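## Task

Turn the three dice so their upward faces total 8, with each die lying flat and wholly on the mat. The result must hold without the robot supporting anything, and the grippers must end open and moved away.

## Robot and tools

Robot: two arms, left_arm and right_arm, each with six joints and a parallel gripper. Cameras: cam_high, cam_low, cam_left_wrist, cam_right_wrist, each 896x504.

Frame: one shared scene frame. Origin sits on the table surface midway between the arms; +z is up, +x reaches out across the table, and left_arm is mounted on the +y side. The names left and right refer to the arms, not to image sides. Reported hand positions are in metres and may be somewhat off, especially far out.

Tool execute_actions, argument actions: a list holding one item or nothing. An empty list just reports the state. An item {"rows": [...], "steps": n} is a motion of n control steps (n from 1 to 15, default 15, each step 1/30 s). Each row is used for one step; if there are fewer rows than steps, the final row is held. An item with only {"steps": n} (n up to 300) is a wait, counted from the previous result, and the time spent replying is included in it. Optional pictures (true/false) chooses whether images are returned; by default they are. A refused call sends nothing.

Row layout: always 18 numbers covering both arms, left_arm first then right_arm. Per arm: six absolute joint target angles in radians in column order (waist, shoulder, elbow, forearm roll, wrist pitch, wrist roll), followed by gripper position, force_limit, speed. These are absolute targets, not offsets. Joint ranges: waist -3.491..3.491, shoulder -3.140..3.140, elbow -1.187..4.328, forearm roll -3.316..3.316, wrist pitch -3.140..3.140, wrist roll -3.927..3.927. A target more than 0.010 rad outside a range and farther out than the current angle gets the call refused. True ends may differ by up to 0.010 rad; targets beyond them are clipped and the result may note "joint sent to its limit" (possibly for an earlier action). Missing that note does not prove there is room left.

Gripper numbers, all in -1..1: position +1 is fully open (50 mm gap), about -0.65 means pads touching; send -1 to close until something blocks the fingers. force_limit maps -1/0/+1 to roughly 20/102/185 N per pad (actual can run about 17% above). speed maps -1/0/+1 to 20/85/150 mm/s of gap change. To leave a gripper alone, resend its previous three values; a 0 is a real command. New force or speed only applies after the position value changes by at least 0.01; to soften a grip, open first.

Gripper geometry: fingers point along the gripper's +z and close along its x; the reported position is the point between the pads, with fingertips 17.5 mm farther. A flat block projects about 9 cm toward the gripper's -y from the last joint axis. Rotating only the last joint moves the pad midpoint around a 25 mm circle.

Motion limits: joint targets advance at most 2.62 rad/s (waist, shoulder), 3.14 (elbow), 3.93 (other three), with 0.5 s to accelerate; joints of one arm are timed to arrive together. Targets are kept within 0.805 rad (waist, shoulder), 0.966 (elbow), 1.21 (others) of measured angles, and all of an arm's targets are pulled back if they would move the gripper over 70 mm from where it is. Between calls the arms continue toward the last row sent until motion settles or a step is HELD; after that a new action is needed to move further. The simulation keeps running while you compose a reply.

Result lines: a state line `left_arm: …` | `right_arm: …` with end_effector_position and end_effector_quat_wxyz; Joint positions and Joint velocities per arm (rad, rad/s); object_status: 0 moving, 1 blocked while opening, 2 blocked while closing (a grip), 3 reached commanded position or pads met (usually nothing held). Changing position resets status to 0 briefly. position_measured in counts gives opening ≈ (250 - position_measured) × 0.202 mm. "joint command not followed" means a clearance check altered or blocked joint targets on some steps. HELD marks steps where your row was partly or wholly not sent. If grip force falls, fingers re-close automatically, except after gripping with force_limit -1, where status stays 2 even if the object slipped away; gripping an immovable off-center object also loosens over time. MOTOR HOT warns of heating from sustained load; reaching the limit brakes that arm until cooled (OVER-TEMPERATURE FAULT).

Faults: contact torque at a joint's load limit (147 N m waist, shoulder, elbow; 36.8 N m for the three wrist joints, held weight included) or any outside force of 150 N stops that arm for 10 s, drops the rest of the call, and lets it yield. Avoid arm-to-arm collisions or pressing, which can end the scene.

Tool zoom_image: camera (one of the four names) and region [x0, y0, x1, y1] in that camera's pixels, top-left origin, at most 504x504; returns an enlarged view of the latest image.

Tool finished_scene: scene = current scene number; ends it irreversibly, grades it, and gives the next task. Replying without any tool call ends everything.

Avoid: dropping or knocking anything off the table (immediate failure), slamming, hard pushes, and leaving dice propped by the grippers. Occasional disturbances may tug a held die or nudge loose ones, so re-check after releasing. Faster, smoother, lower-effort solutions are preferred.

Each tool is called after ">>>" as name(argument=value, ...) on one line, values as JSON.

## Session

>>> execute_actions(actions=[])

Scene clock: 0.00 s of 5700.00 s.
left_arm: end_effector_position=(+0.4411, +0.3323, +0.2256) position_measured=3 object_status=3 end_effector_quat_wxyz=(+0.563, +0.795, +0.198, +0.108) | right_arm: end_effector_position=(+0.6638, -0.3060, +0.2987) position_measured=3 object_status=3 end_effector_quat_wxyz=(-0.206, +0.261, +0.858, +0.392)
Joint positions: left_arm=[ 0.841  0.088 -0.722  1.086 -1.541 -2.38 ] | right_arm=[-0.232  0.885  1.291 -1.032 -2.116  0.674]
Joint velocities: left_arm=[-0. -0.  0. -0.  0. -0.] | right_arm=[ 0.001 -0.     0.001 -0.001 -0.001  0.   ]

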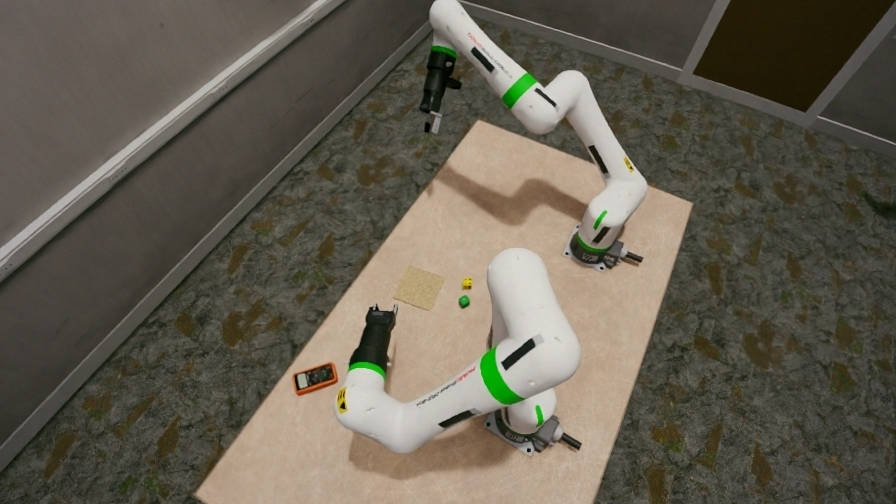

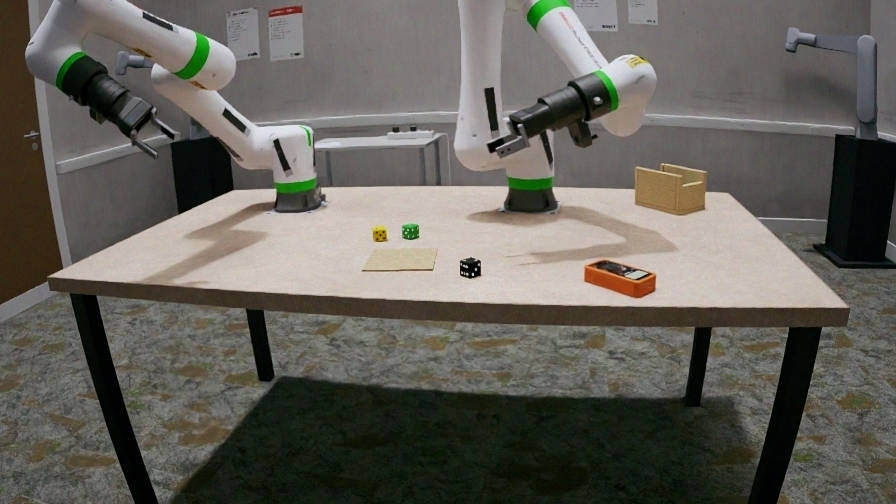

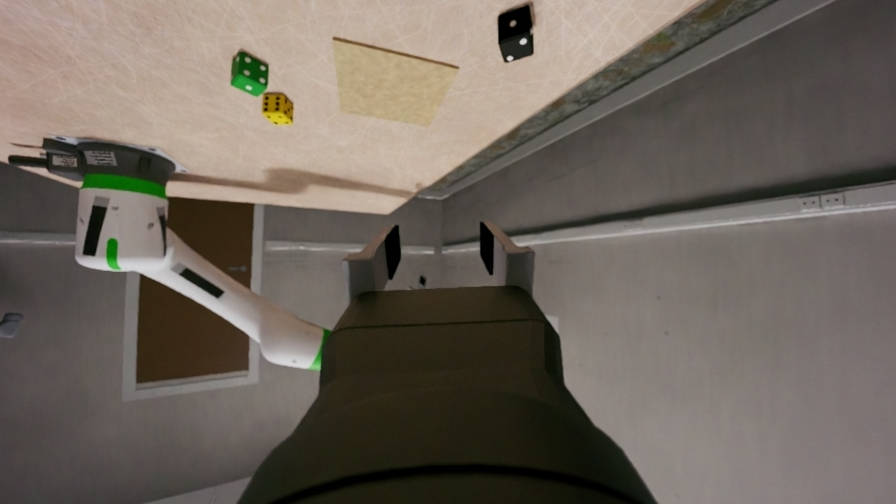

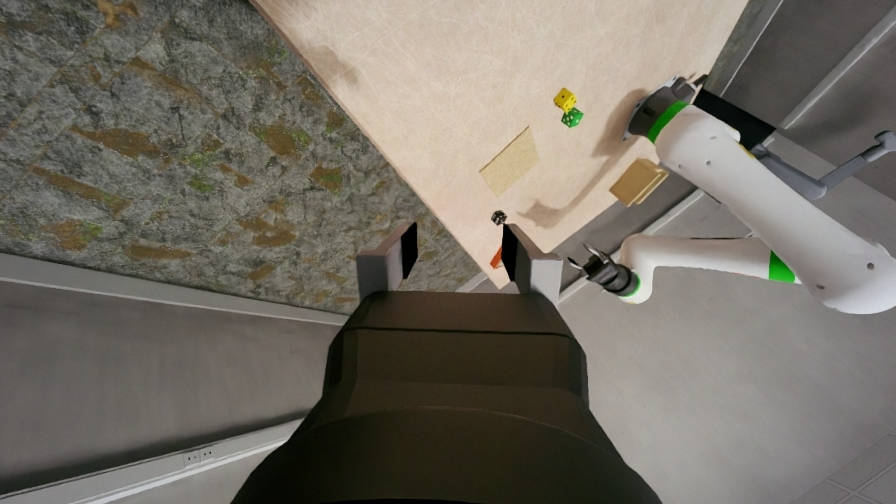

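>>> zoom_image(camera="cam_left_wrist", region=[200, 0, 580, 150])

>>> zoom_image(camera="cam_low", region=[340, 210, 520, 300])

>>> zoom_image(camera="cam_high", region=[370, 240, 510, 330])

>>> zoom_image(camera="cam_right_wrist", region=[460, 70, 620, 240])

Region (200, 0, 580, 150) of cam_left_wrist's 896x504 image, scaled by 1.326, with more detail than that image has; it fills the top 199 rows of this view, and the rest is white.

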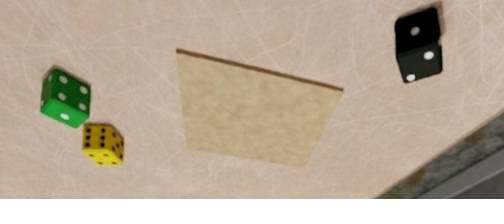

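Region (340, 210, 520, 300) of cam_low's 896x504 image, scaled by 2.800, with more detail than that image has.

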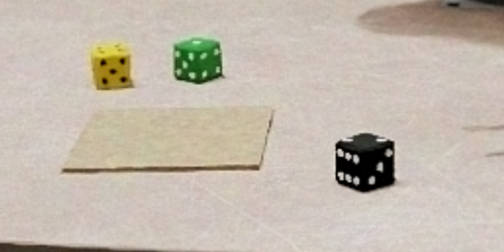

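Region (370, 240, 510, 330) of cam_high's 896x504 image, scaled by 3.600, with more detail than that image has; it fills the top 324 rows of this view, and the rest is white.

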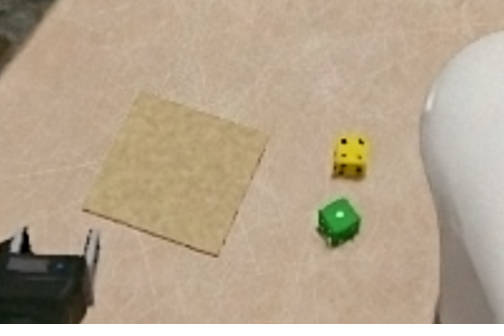

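Region (460, 70, 620, 240) of cam_right_wrist's 896x504 image, scaled by 2.965, with more detail than that image has; it fills the left 474 columns of this view, and the rest is white.

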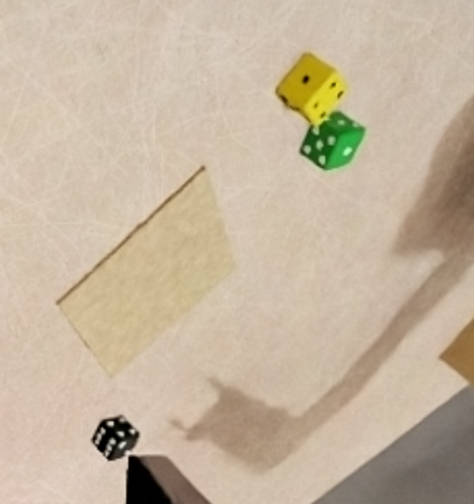

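>>> execute_actions(actions=[{"rows":[[0.2,0.226,-0.031,0.4,-1.4,-0.8,1,-0.5,0,-1.0,0.885,1.291,-1.032,-2.116,0.674,1,0,0]],"steps":15}], pictures=false)

>>> execute_actions(actions=[{"rows":[[-0.56,0.226,-0.031,0,-1.314,0.56,1,-0.5,0,-1.2,0.885,1.291,-1.032,-2.116,0.674,1,0,0]],"steps":15}], pictures=false)

>>> execute_actions(actions=[{"steps":20}])

Scene clock: 90.10 s of 5700.00 s.
left_arm: end_effector_position=(+0.4530, +0.2452, +0.2068) position_measured=3 object_status=3 end_effector_quat_wxyz=(+0.345, +0.884, +0.294, -0.113) | right_arm: end_effector_position=(+0.6444, -0.4902, +0.2986) position_measured=3 object_status=3 end_effector_quat_wxyz=(-0.149, +0.378, +0.813, +0.417)
Joint positions: left_arm=[ 0.461  0.17  -0.313  0.68  -1.458 -1.536] | right_arm=[-0.512  0.885  1.291 -1.032 -2.116  0.674]
Joint velocities: left_arm=[-1.096  0.236  1.18  -1.167  0.24   3.066] | right_arm=[-0.679  0.002  0.001 -0.002 -0.    -0.002]
Steps of this call (steps 1 to 90: nothing new was sent; then 86.60 s passed at rest; steps 91 to 105: all 15 steps of this action). Readings (joint positions | what the end effector reports):
91: left_arm=[0.841 0.088 -0.722 1.086 -1.541 -2.380] | right_arm=[-0.233 0.885 1.291 -1.032 -2.116 0.674] | left_arm position_measured=3 object_status=3 | right_arm position_measured=3 object_status=3
92: left_arm=[0.838 0.088 -0.719 1.083 -1.541 -2.375] | right_arm=[-0.236 0.885 1.291 -1.032 -2.116 0.674] | left_arm position_measured=3 object_status=3 | right_arm position_measured=3 object_status=3
94: left_arm=[0.819 0.092 -0.699 1.063 -1.536 -2.339] | right_arm=[-0.260 0.885 1.291 -1.032 -2.116 0.674] | left_arm position_measured=3 object_status=3 | right_arm position_measured=3 object_status=3
98: left_arm=[0.727 0.112 -0.599 0.964 -1.516 -2.163] | right_arm=[-0.352 0.885 1.291 -1.032 -2.116 0.674] | left_arm position_measured=3 object_status=3 | right_arm position_measured=3 object_status=3
105: the state above

Scene clock: 90.60 s of 5700.00 s.
left_arm: end_effector_position=(+0.3957, +0.0965, +0.1780) position_measured=3 object_status=3 end_effector_quat_wxyz=(+0.093, +0.865, +0.474, -0.136) | right_arm: end_effector_position=(+0.5522, -0.6982, +0.2985) position_measured=3 object_status=3 end_effector_quat_wxyz=(-0.075, +0.512, +0.736, +0.436)
Joint positions: left_arm=[-0.046  0.206 -0.115  0.315 -1.381 -0.539] | right_arm=[-0.857  0.885  1.291 -1.032 -2.116  0.674]
Joint velocities: left_arm=[-0.895  0.035  0.146 -0.545  0.116  1.857] | right_arm=[-0.677  0.     0.     0.001  0.     0.001]
Steps of this call (steps 1 to 15: all 15 steps of this action). Readings (joint positions | what the end effector reports):
1: left_arm=[0.425 0.177 -0.273 0.641 -1.449 -1.434] | right_arm=[-0.535 0.885 1.291 -1.032 -2.116 0.674] | left_arm position_measured=3 object_status=3 | right_arm position_measured=3 object_status=3
2: left_arm=[0.388 0.185 -0.237 0.604 -1.442 -1.337] | right_arm=[-0.558 0.885 1.291 -1.032 -2.116 0.674] | left_arm position_measured=3 object_status=3 | right_arm position_measured=3 object_status=3
4: left_arm=[0.313 0.191 -0.183 0.543 -1.429 -1.168] | right_arm=[-0.604 0.885 1.291 -1.032 -2.116 0.674] | left_arm position_measured=3 object_status=3 | right_arm position_measured=3 object_status=3
8: left_arm=[0.177 0.197 -0.150 0.451 -1.410 -0.934] | right_arm=[-0.696 0.885 1.291 -1.032 -2.116 0.674] | left_arm position_measured=3 object_status=3 | right_arm position_measured=3 object_status=3
15: the state above

Scene clock: 91.27 s of 5700.00 s.
left_arm: end_effector_position=(+0.2889, -0.0437, +0.1473) position_measured=3 object_status=3 end_effector_quat_wxyz=(-0.000, +0.730, +0.684, -0.000) | right_arm: end_effector_position=(+0.3963, -0.8621, +0.2985) position_measured=3 object_status=3 end_effector_quat_wxyz=(+0.000, +0.630, +0.638, +0.443)
Joint positions: left_arm=[-0.559  0.226 -0.031  0.001 -1.314  0.558] | right_arm=[-1.2    0.885  1.291 -1.032 -2.116  0.674]
Joint velocities: left_arm=[-0.056  0.002  0.008 -0.035  0.007  0.118] | right_arm=[-0.001  0.     0.    -0.     0.     0.001]
Steps of this call (steps 1 to 20: the robot went on to your last target). Readings (joint positions | what the end effector reports):
1: left_arm=[-0.077 0.207 -0.110 0.296 -1.377 -0.475] | right_arm=[-0.880 0.885 1.291 -1.032 -2.116 0.674] | left_arm position_measured=3 object_status=3 | right_arm position_measured=3 object_status=3
2: left_arm=[-0.107 0.208 -0.105 0.278 -1.373 -0.410] | right_arm=[-0.903 0.885 1.291 -1.032 -2.116 0.674] | left_arm position_measured=3 object_status=3 | right_arm position_measured=3 object_status=3
4: left_arm=[-0.168 0.211 -0.095 0.240 -1.365 -0.279] | right_arm=[-0.949 0.885 1.291 -1.032 -2.116 0.674] | left_arm position_measured=3 object_status=3 | right_arm position_measured=3 object_status=3
8: left_arm=[-0.292 0.215 -0.075 0.164 -1.349 -0.013] | right_arm=[-1.041 0.885 1.291 -1.032 -2.116 0.674] | left_arm position_measured=3 object_status=3 | right_arm position_measured=3 object_status=3
20: the state above

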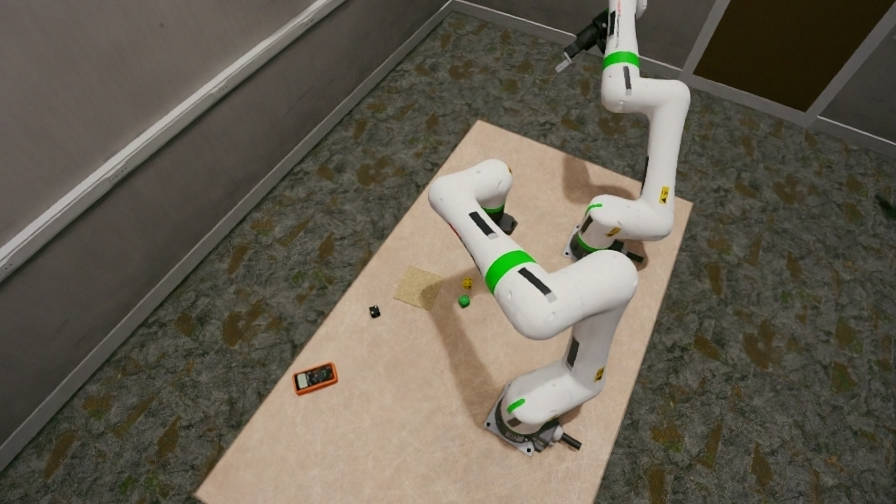

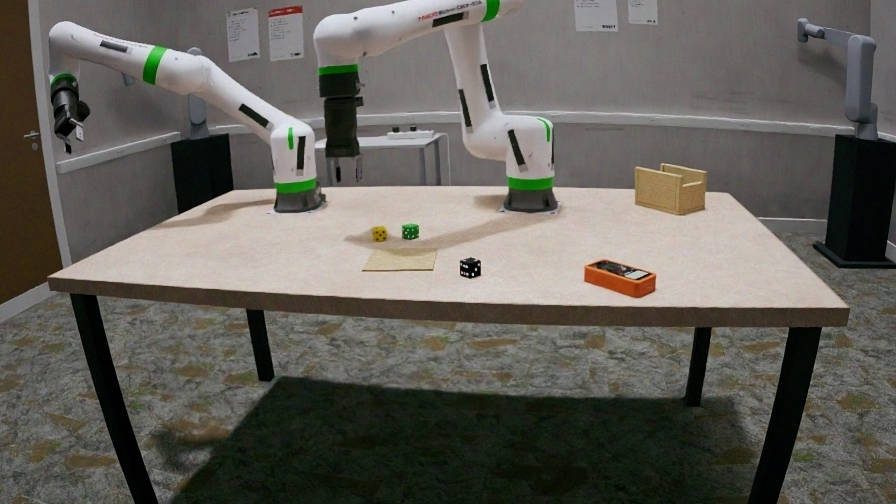

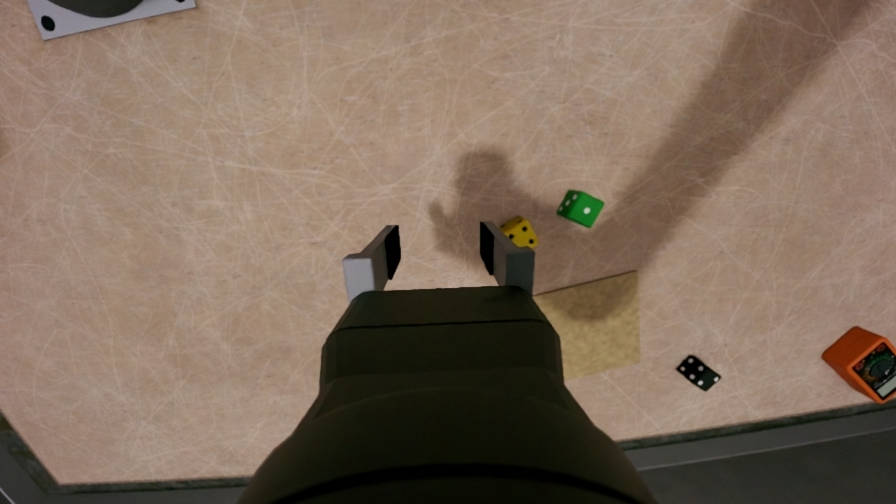

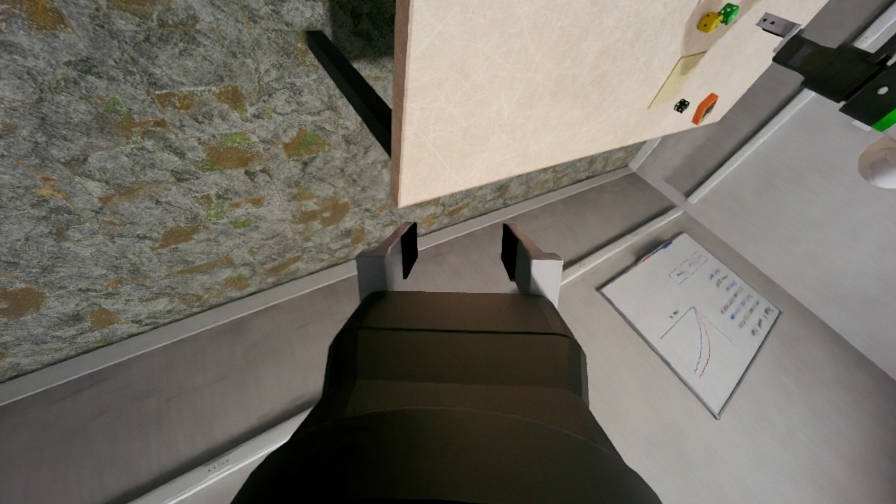

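>>> execute_actions(actions=[{"rows":[[-0.389,0.216,-0.184,0,-1.171,0.389,1,-0.5,0,-1.2,0.885,1.291,-1.032,-2.116,0.674,1,0,0]],"steps":15}], pictures=false)

>>> execute_actions(actions=[{"steps":5}])

Scene clock: 119.17 s of 5700.00 s.
left_arm: end_effector_position=(+0.3307, +0.0294, +0.0901) position_measured=3 object_status=3 end_effector_quat_wxyz=(-0.000, +0.729, +0.684, +0.000) | right_arm: end_effector_position=(+0.3960, -0.8623, +0.2985) position_measured=3 object_status=3 end_effector_quat_wxyz=(+0.000, +0.630, +0.638, +0.443)
Joint positions: left_arm=[-0.389  0.216 -0.184 -0.    -1.171  0.389] | right_arm=[-1.2    0.885  1.291 -1.032 -2.116  0.674]
Joint velocities: left_arm=[ 0.001  0.    -0.    -0.     0.    -0.001] | right_arm=[-0.001 -0.    -0.    -0.001 -0.001 -0.   ]
Steps of this call (steps 1 to 30: the robot went on to your last target; steps 31 to 90: nothing new was sent; then 24.40 s passed at rest; steps 91 to 105: all 15 steps of this action). Readings (joint positions | what the end effector reports):
91: left_arm=[-0.560 0.226 -0.031 -0.000 -1.314 0.560] | right_arm=[-1.200 0.885 1.291 -1.032 -2.116 0.674] | left_arm position_measured=3 object_status=3 | right_arm position_measured=3 object_status=3
92: left_arm=[-0.557 0.226 -0.033 0.000 -1.311 0.557] | right_arm=[-1.200 0.885 1.291 -1.032 -2.116 0.674] | left_arm position_measured=3 object_status=3 | right_arm position_measured=3 object_status=3
94: left_arm=[-0.533 0.225 -0.055 0.000 -1.291 0.533] | right_arm=[-1.200 0.885 1.291 -1.032 -2.116 0.674] | left_arm position_measured=3 object_status=3 | right_arm position_measured=3 object_status=3
98: left_arm=[-0.437 0.219 -0.140 0.000 -1.212 0.438] | right_arm=[-1.200 0.885 1.291 -1.032 -2.116 0.674] | left_arm position_measured=3 object_status=3 | right_arm position_measured=3 object_status=3
105: the state above

Scene clock: 119.33 s of 5700.00 s.
left_arm: end_effector_position=(+0.3308, +0.0295, +0.0901) position_measured=3 object_status=3 end_effector_quat_wxyz=(-0.000, +0.729, +0.684, -0.000) | right_arm: end_effector_position=(+0.3960, -0.8623, +0.2985) position_measured=3 object_status=3 end_effector_quat_wxyz=(+0.000, +0.630, +0.638, +0.443)
Joint positions: left_arm=[-0.389  0.216 -0.184 -0.    -1.171  0.389] | right_arm=[-1.2    0.885  1.291 -1.032 -2.116  0.674]
Joint velocities: left_arm=[ 0.001 -0.     0.001  0.     0.001 -0.001] | right_arm=[-0.     0.     0.001 -0.001  0.    -0.   ]
Steps of this call (steps 1 to 5: the robot went on to your last target). Readings (joint positions | what the end effector reports):
1: left_arm=[-0.389 0.216 -0.184 -0.000 -1.171 0.389] | right_arm=[-1.200 0.885 1.291 -1.032 -2.116 0.674] | left_arm position_measured=3 object_status=3 | right_arm position_measured=3 object_status=3
2: left_arm=[-0.389 0.216 -0.184 -0.000 -1.171 0.389] | right_arm=[-1.200 0.885 1.291 -1.032 -2.116 0.674] | left_arm position_measured=3 object_status=3 | right_arm position_measured=3 object_status=3
4: left_arm=[-0.389 0.216 -0.184 -0.000 -1.171 0.389] | right_arm=[-1.200 0.885 1.291 -1.032 -2.116 0.674] | left_arm position_measured=3 object_status=3 | right_arm position_measured=3 object_status=3
5: the state above

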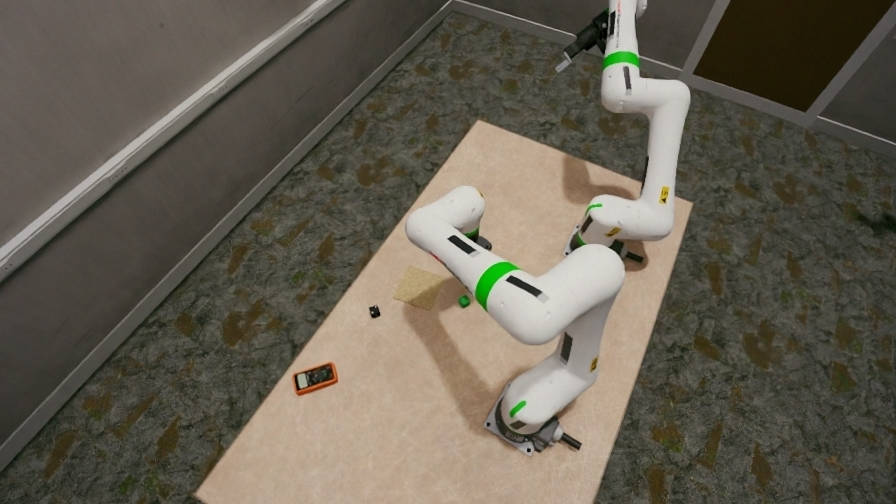

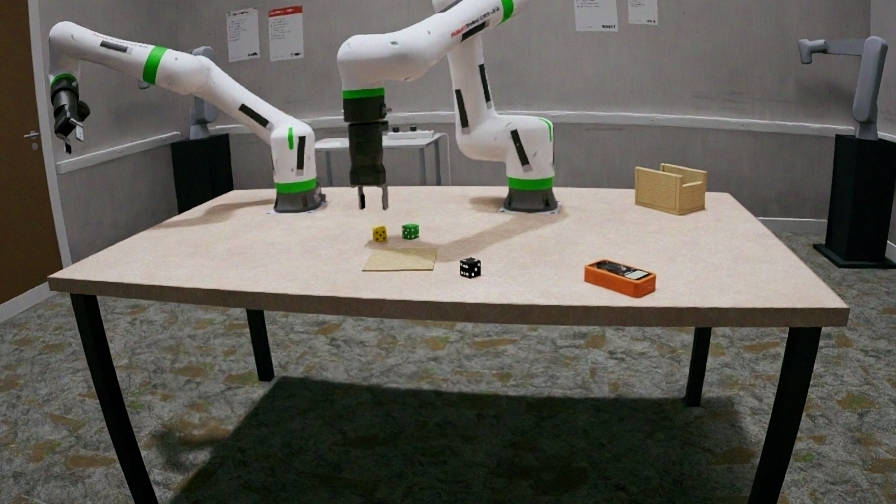

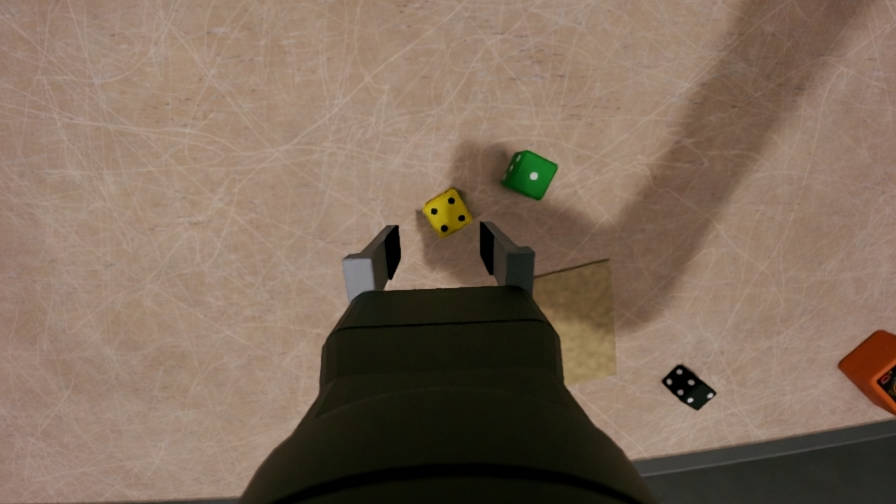

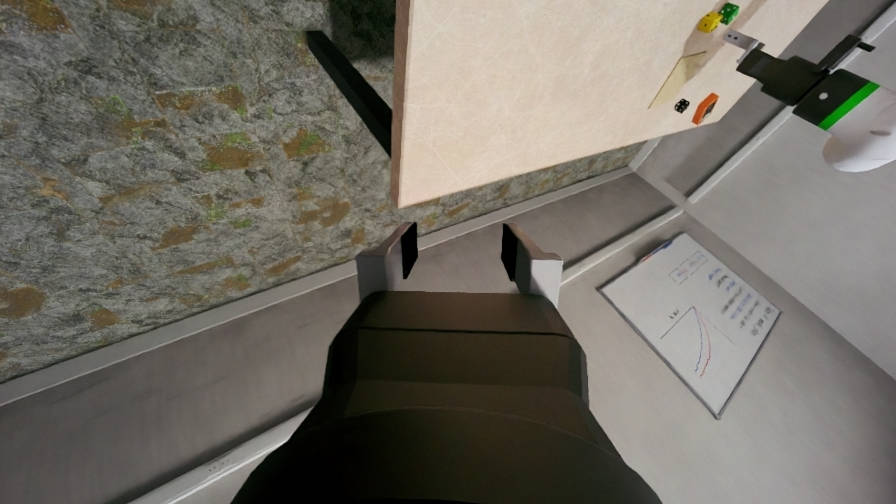

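>>> zoom_image(camera="cam_left_wrist", region=[400, 130, 760, 430])

Region (400, 130, 760, 430) of cam_left_wrist's 896x504 image, scaled by 1.400, with more detail than that image has.

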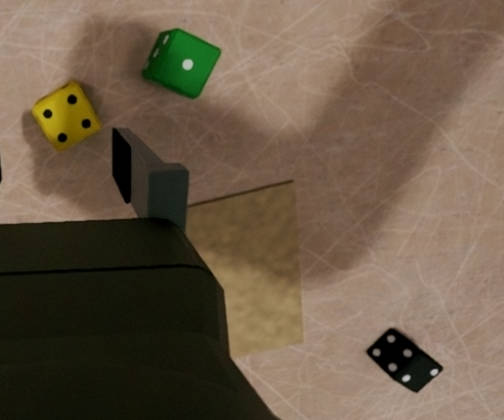

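>>> execute_actions(actions=[{"rows":[[-0.35,0.234,-0.278,0,-1.059,0.87,1,-0.5,0,-1.2,0.885,1.291,-1.032,-2.116,0.674,1,0,0]],"steps":15}])

Scene clock: 158.43 s of 5700.00 s.
left_arm: end_effector_position=(+0.3329, +0.0374, +0.0455) position_measured=3 object_status=3 end_effector_quat_wxyz=(-0.000, +0.531, +0.847, -0.000) | right_arm: end_effector_position=(+0.3960, -0.8623, +0.2985) position_measured=3 object_status=3 end_effector_quat_wxyz=(+0.000, +0.630, +0.638, +0.443)
Joint positions: left_arm=[-0.35   0.234 -0.277  0.    -1.06   0.866] | right_arm=[-1.2    0.885  1.291 -1.032 -2.116  0.674]
Joint velocities: left_arm=[ 0.018  0.008 -0.042 -0.     0.05   0.214] | right_arm=[ 0.001 -0.001 -0.001  0.001  0.001 -0.001]
Steps of this call (steps 1 to 15: the robot went on to your last target; steps 16 to 90: nothing new was sent; then 35.60 s passed at rest; steps 91 to 105: all 15 steps of this action). Readings (joint positions | what the end effector reports):
91: left_arm=[-0.389 0.216 -0.184 0.000 -1.171 0.389] | right_arm=[-1.200 0.885 1.291 -1.032 -2.116 0.674] | left_arm position_measured=3 object_status=3 | right_arm position_measured=3 object_status=3
92: left_arm=[-0.389 0.216 -0.185 0.000 -1.170 0.394] | right_arm=[-1.200 0.885 1.291 -1.032 -2.116 0.674] | left_arm position_measured=3 object_status=3 | right_arm position_measured=3 object_status=3
94: left_arm=[-0.386 0.217 -0.192 0.000 -1.161 0.430] | right_arm=[-1.200 0.885 1.291 -1.032 -2.116 0.674] | left_arm position_measured=3 object_status=3 | right_arm position_measured=3 object_status=3
98: left_arm=[-0.371 0.224 -0.226 0.000 -1.121 0.606] | right_arm=[-1.200 0.885 1.291 -1.032 -2.116 0.674] | left_arm position_measured=3 object_status=3 | right_arm position_measured=3 object_status=3
105: the state above

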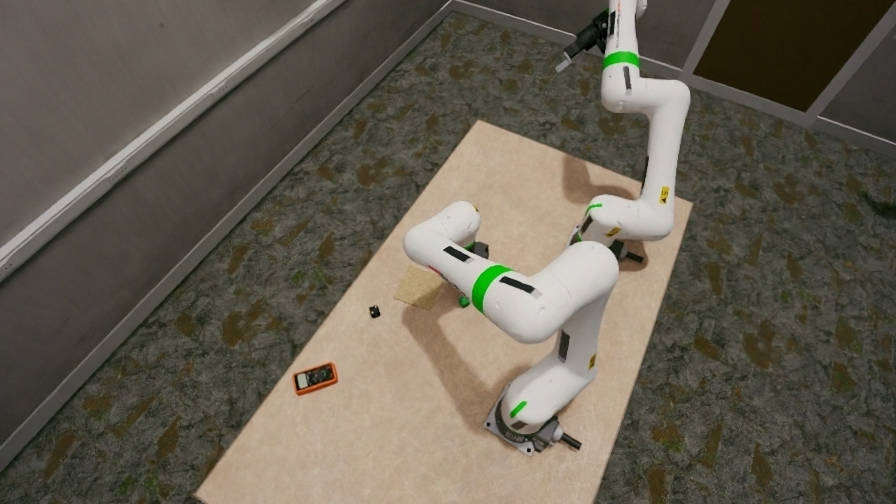

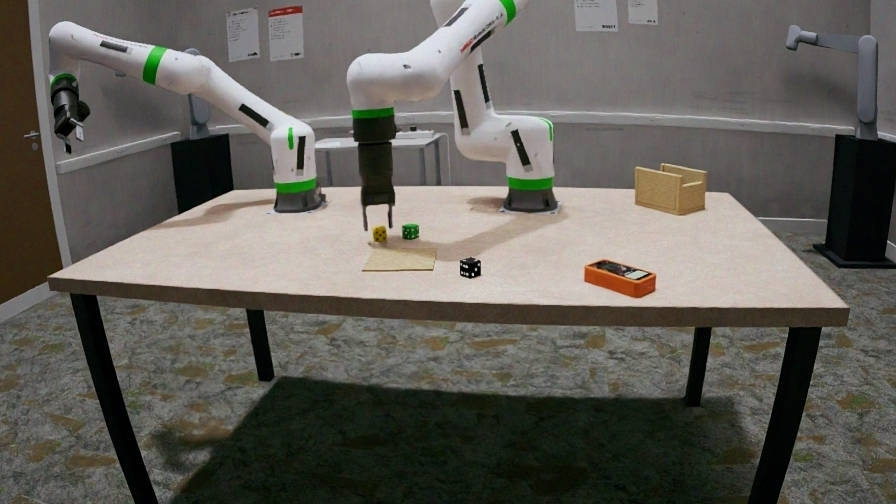

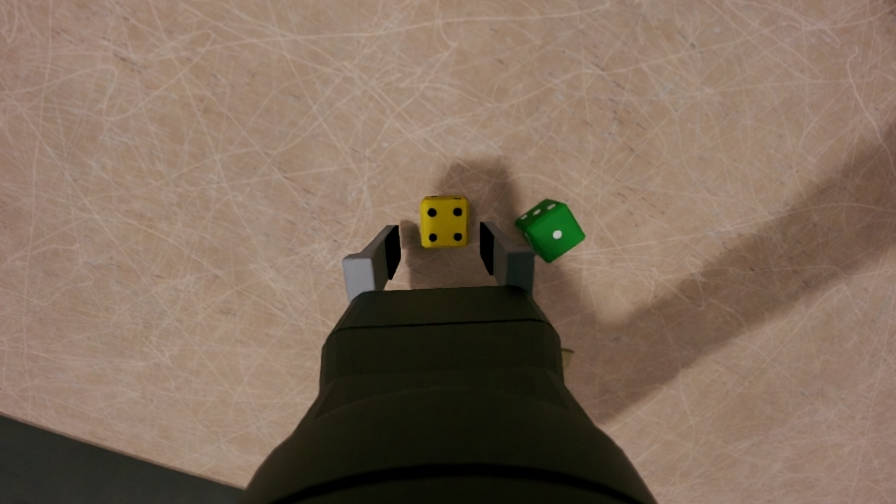

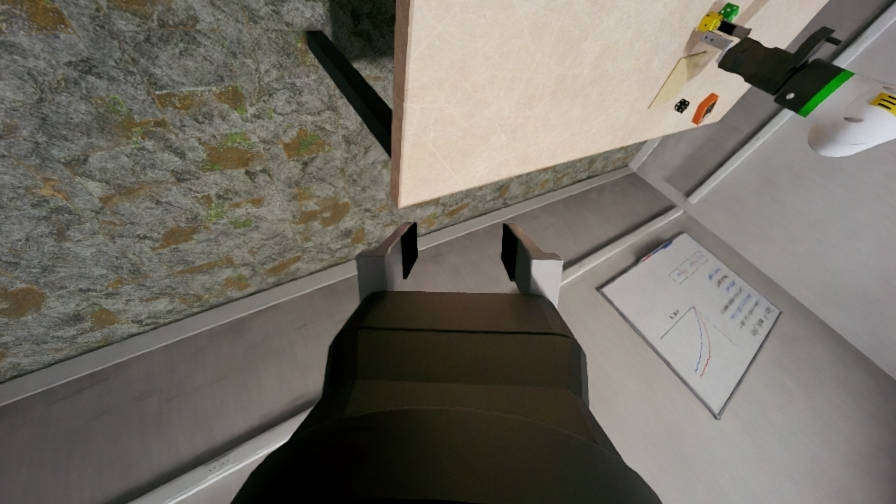

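>>> execute_actions(actions=[{"rows":[[-0.348,0.263,-0.310,0,-0.998,0.868,1,-0.5,0,-1.2,0.885,1.291,-1.032,-2.116,0.674,1,0,0]],"steps":14}], pictures=false)

>>> execute_actions(actions=[{"rows":[[-0.348,0.263,-0.310,0,-0.998,0.868,-1,-0.5,0,-1.2,0.885,1.291,-1.032,-2.116,0.674,1,0,0]],"steps":15}])

Scene clock: 168.57 s of 5700.00 s.
left_arm: end_effector_position=(+0.3317, +0.0391, +0.0197) position_measured=3 object_status=3 end_effector_quat_wxyz=(-0.000, +0.529, +0.849, +0.000) | right_arm: end_effector_position=(+0.3960, -0.8623, +0.2985) position_measured=3 object_status=3 end_effector_quat_wxyz=(+0.000, +0.630, +0.638, +0.443)
Joint positions: left_arm=[-0.348  0.263 -0.31  -0.    -0.998  0.868] | right_arm=[-1.2    0.885  1.291 -1.032 -2.116  0.674]
Joint velocities: left_arm=[ 0.    -0.     0.     0.004  0.     0.   ] | right_arm=[-0.    -0.    -0.001 -0.001  0.    -0.   ]
Steps of this call (steps 1 to 15: the robot went on to your last target; steps 16 to 90: nothing new was sent; then 6.67 s passed at rest; steps 91 to 104: all 14 steps of this action). Readings (joint positions | what the end effector reports):
91: left_arm=[-0.350 0.234 -0.278 -0.000 -1.059 0.870] | right_arm=[-1.200 0.885 1.291 -1.032 -2.116 0.674] | left_arm position_measured=3 object_status=3 | right_arm position_measured=3 object_status=3
92: left_arm=[-0.350 0.236 -0.281 -0.000 -1.053 0.870] | right_arm=[-1.200 0.885 1.291 -1.032 -2.116 0.674] | left_arm position_measured=3 object_status=3 | right_arm position_measured=3 object_status=3
94: left_arm=[-0.349 0.252 -0.298 -0.000 -1.021 0.869] | right_arm=[-1.200 0.885 1.291 -1.032 -2.116 0.674] | left_arm position_measured=3 object_status=3 | right_arm position_measured=3 object_status=3
98: left_arm=[-0.348 0.263 -0.310 -0.000 -0.998 0.868] | right_arm=[-1.200 0.885 1.291 -1.032 -2.116 0.674] | left_arm position_measured=3 object_status=3 | right_arm position_measured=3 object_status=3
104: the state above

Scene clock: 169.07 s of 5700.00 s.
left_arm: end_effector_position=(+0.3317, +0.0391, +0.0198) position_measured=106 object_status=2 end_effector_quat_wxyz=(-0.000, +0.529, +0.849, -0.000) | right_arm: end_effector_position=(+0.3960, -0.8623, +0.2985) position_measured=3 object_status=3 end_effector_quat_wxyz=(+0.000, +0.630, +0.638, +0.443)
Joint positions: left_arm=[-0.348  0.263 -0.31   0.    -0.998  0.868] | right_arm=[-1.2    0.885  1.291 -1.032 -2.116  0.674]
Joint velocities: left_arm=[-0.    -0.    -0.001 -0.     0.     0.001] | right_arm=[-0.001  0.001 -0.     0.     0.    -0.   ]
Steps of this call (steps 1 to 15: all 15 steps of this action). Readings (joint positions | what the end effector reports):
1: left_arm=[-0.348 0.263 -0.310 -0.000 -0.998 0.868] | right_arm=[-1.200 0.885 1.291 -1.032 -2.116 0.674] | left_arm position_measured=10 object_status=0 | right_arm position_measured=3 object_status=3
2: left_arm=[-0.348 0.263 -0.310 -0.000 -0.998 0.868] | right_arm=[-1.200 0.885 1.291 -1.032 -2.116 0.674] | left_arm position_measured=24 object_status=0 | right_arm position_measured=3 object_status=3
4: left_arm=[-0.348 0.263 -0.310 -0.000 -0.998 0.868] | right_arm=[-1.200 0.885 1.291 -1.032 -2.116 0.674] | left_arm position_measured=52 object_status=0 | right_arm position_measured=3 object_status=3
8: left_arm=[-0.348 0.263 -0.310 0.000 -0.998 0.868] | right_arm=[-1.200 0.885 1.291 -1.032 -2.116 0.674] | left_arm position_measured=106 object_status=0 | right_arm position_measured=3 object_status=3
15: the state above

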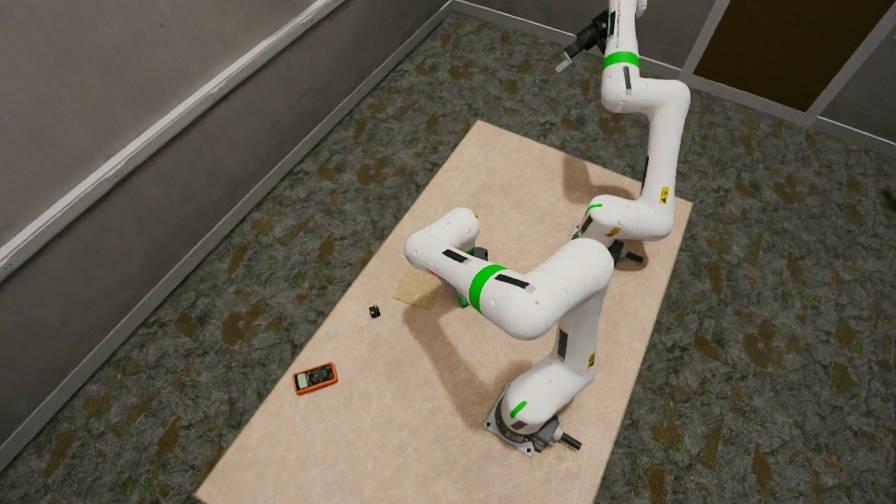

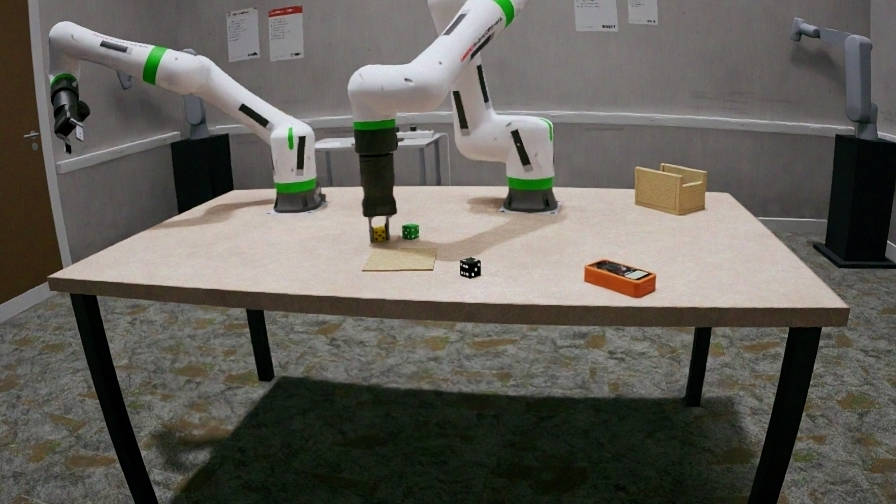

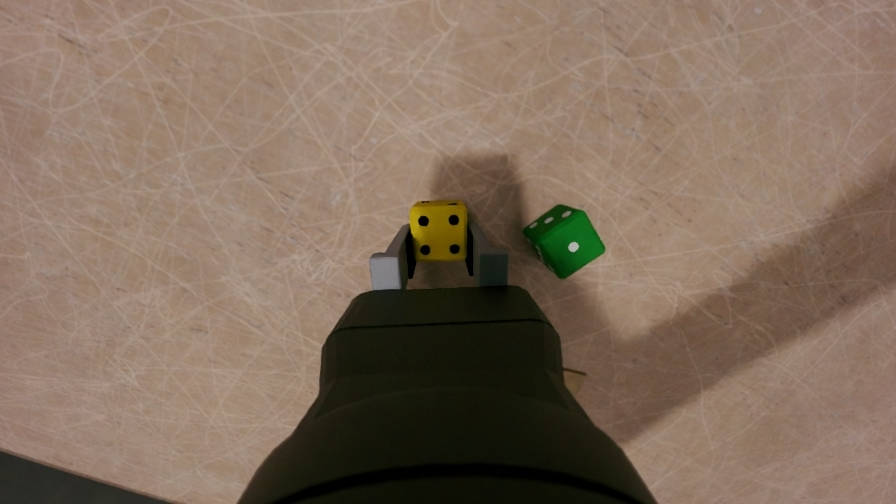

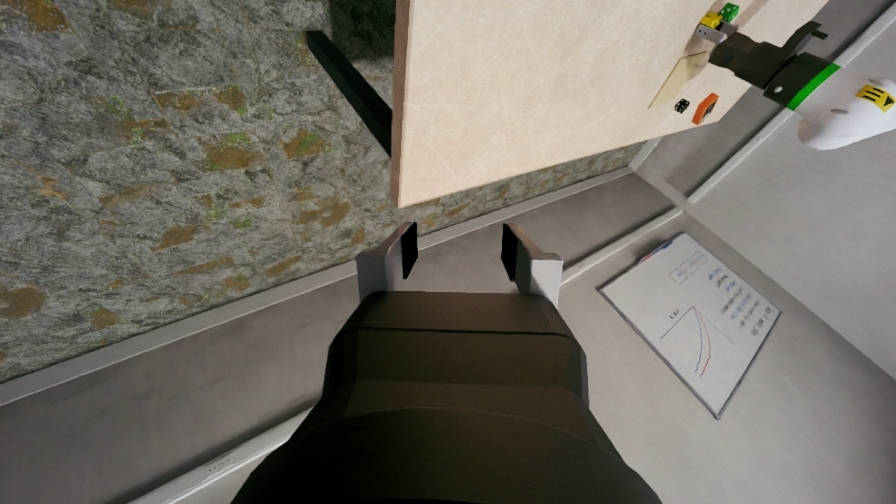

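>>> execute_actions(actions=[{"rows":[[-0.35,0.234,-0.278,0,-1.059,0.87,-1,-0.5,0,-1.2,0.885,1.291,-1.032,-2.116,0.674,1,0,0]],"steps":8}], pictures=false)

>>> execute_actions(actions=[{"rows":[[-0.22,0.43,0.024,0,-1.165,0,-1,-0.5,0,-1.2,0.885,1.291,-1.032,-2.116,0.674,1,0,0]],"steps":15}], pictures=false)

>>> execute_actions(actions=[{"steps":10}])

Scene clock: 203.60 s of 5700.00 s.
left_arm: end_effector_position=(+0.3331, +0.0375, +0.0452) position_measured=106 object_status=2 end_effector_quat_wxyz=(+0.000, +0.529, +0.849, -0.000) | right_arm: end_effector_position=(+0.3960, -0.8623, +0.2985) position_measured=3 object_status=3 end_effector_quat_wxyz=(+0.000, +0.630, +0.638, +0.443)
Joint positions: left_arm=[-0.35   0.234 -0.278  0.    -1.059  0.87 ] | right_arm=[-1.2    0.885  1.291 -1.032 -2.116  0.674]
Joint velocities: left_arm=[-0.001 -0.     0.001  0.001 -0.003  0.001] | right_arm=[ 0.001  0.001 -0.     0.001 -0.    -0.   ]
Steps of this call (steps 1 to 15: the robot went on to your last target; steps 16 to 90: nothing new was sent; then 31.27 s passed at rest; steps 91 to 98: all 8 steps of this action). Readings (joint positions | what the end effector reports):
91: left_arm=[-0.348 0.263 -0.310 0.000 -0.998 0.868] | right_arm=[-1.200 0.885 1.291 -1.032 -2.116 0.674] | left_arm position_measured=106 object_status=2 | right_arm position_measured=3 object_status=3
92: left_arm=[-0.348 0.261 -0.307 0.000 -1.003 0.868] | right_arm=[-1.200 0.885 1.291 -1.032 -2.116 0.674] | left_arm position_measured=106 object_status=2 | right_arm position_measured=3 object_status=3
94: left_arm=[-0.349 0.245 -0.290 0.000 -1.036 0.869] | right_arm=[-1.200 0.885 1.291 -1.032 -2.116 0.674] | left_arm position_measured=106 object_status=2 | right_arm position_measured=3 object_status=3
98: the state above

Scene clock: 204.10 s of 5700.00 s.
left_arm: end_effector_position=(+0.4330, +0.0689, +0.0573) position_measured=106 object_status=2 end_effector_quat_wxyz=(-0.000, +0.750, +0.662, -0.000) | right_arm: end_effector_position=(+0.3960, -0.8623, +0.2985) position_measured=3 object_status=3 end_effector_quat_wxyz=(+0.000, +0.630, +0.638, +0.443)
Joint positions: left_arm=[-0.247  0.389 -0.04   0.    -1.142  0.186] | right_arm=[-1.2    0.885  1.291 -1.032 -2.116  0.674]
Joint velocities: left_arm=[ 0.238  0.364  0.574  0.001 -0.2   -1.636] | right_arm=[ 0.001  0.001  0.001 -0.    -0.    -0.001]
Steps of this call (steps 1 to 15: all 15 steps of this action). Readings (joint positions | what the end effector reports):
1: left_arm=[-0.350 0.234 -0.278 0.000 -1.059 0.870] | right_arm=[-1.200 0.885 1.291 -1.032 -2.116 0.674] | left_arm position_measured=106 object_status=2 | right_arm position_measured=3 object_status=3
2: left_arm=[-0.349 0.235 -0.276 0.000 -1.060 0.865] | right_arm=[-1.200 0.885 1.291 -1.032 -2.116 0.674] | left_arm position_measured=106 object_status=2 | right_arm position_measured=3 object_status=3
4: left_arm=[-0.343 0.244 -0.264 0.000 -1.064 0.829] | right_arm=[-1.200 0.885 1.291 -1.032 -2.116 0.674] | left_arm position_measured=106 object_status=2 | right_arm position_measured=3 object_status=3
8: left_arm=[-0.314 0.285 -0.203 0.000 -1.086 0.653] | right_arm=[-1.200 0.885 1.291 -1.032 -2.116 0.674] | left_arm position_measured=106 object_status=2 | right_arm position_measured=3 object_status=3
15: the state above

Scene clock: 204.43 s of 5700.00 s.
left_arm: end_effector_position=(+0.4603, +0.0802, +0.0599) position_measured=106 object_status=2 end_effector_quat_wxyz=(-0.000, +0.800, +0.600, -0.000) | right_arm: end_effector_position=(+0.3960, -0.8623, +0.2985) position_measured=3 object_status=3 end_effector_quat_wxyz=(+0.000, +0.630, +0.638, +0.443)
Joint positions: left_arm=[-0.22   0.43   0.024 -0.    -1.165  0.   ] | right_arm=[-1.2    0.885  1.291 -1.032 -2.116  0.674]
Joint velocities: left_arm=[ 0.001  0.001  0.001  0.     0.001 -0.001] | right_arm=[-0.002 -0.001 -0.    -0.002  0.001 -0.001]
Steps of this call (steps 1 to 10: the robot went on to your last target). Readings (joint positions | what the end effector reports):
1: left_arm=[-0.239 0.400 -0.022 0.000 -1.149 0.134] | right_arm=[-1.200 0.885 1.291 -1.032 -2.116 0.674] | left_arm position_measured=106 object_status=2 | right_arm position_measured=3 object_status=3
2: left_arm=[-0.233 0.410 -0.007 0.000 -1.154 0.091] | right_arm=[-1.200 0.885 1.291 -1.032 -2.116 0.674] | left_arm position_measured=106 object_status=2 | right_arm position_measured=3 object_status=3
4: left_arm=[-0.224 0.424 0.014 0.000 -1.161 0.029] | right_arm=[-1.200 0.885 1.291 -1.032 -2.116 0.674] | left_arm position_measured=106 object_status=2 | right_arm position_measured=3 object_status=3
8: left_arm=[-0.220 0.430 0.024 -0.000 -1.165 0.000] | right_arm=[-1.200 0.885 1.291 -1.032 -2.116 0.674] | left_arm position_measured=106 object_status=2 | right_arm position_measured=3 object_status=3
10: the state above

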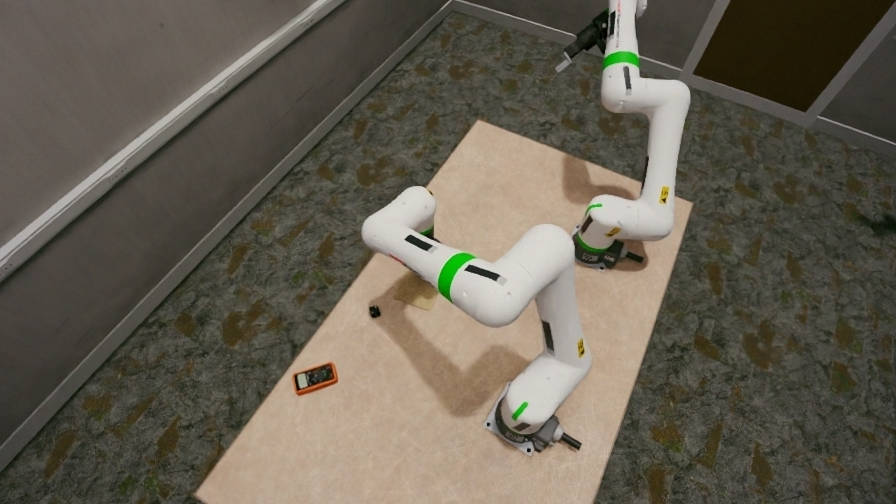

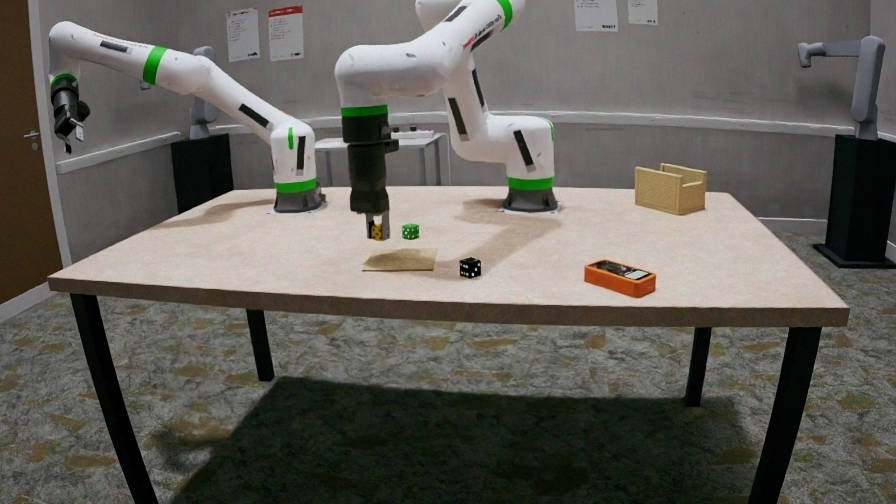

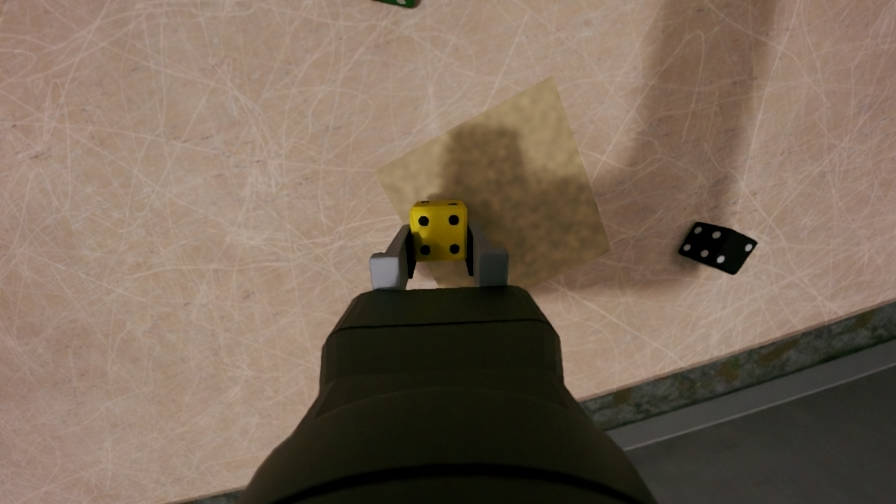

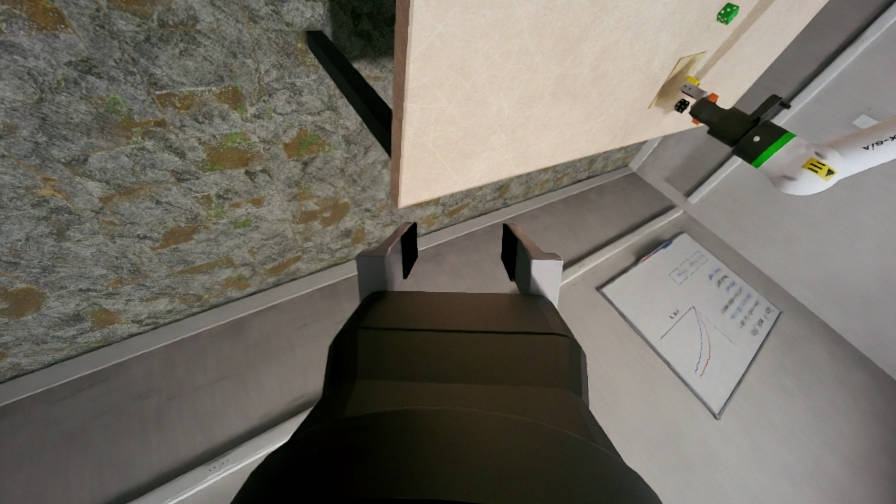

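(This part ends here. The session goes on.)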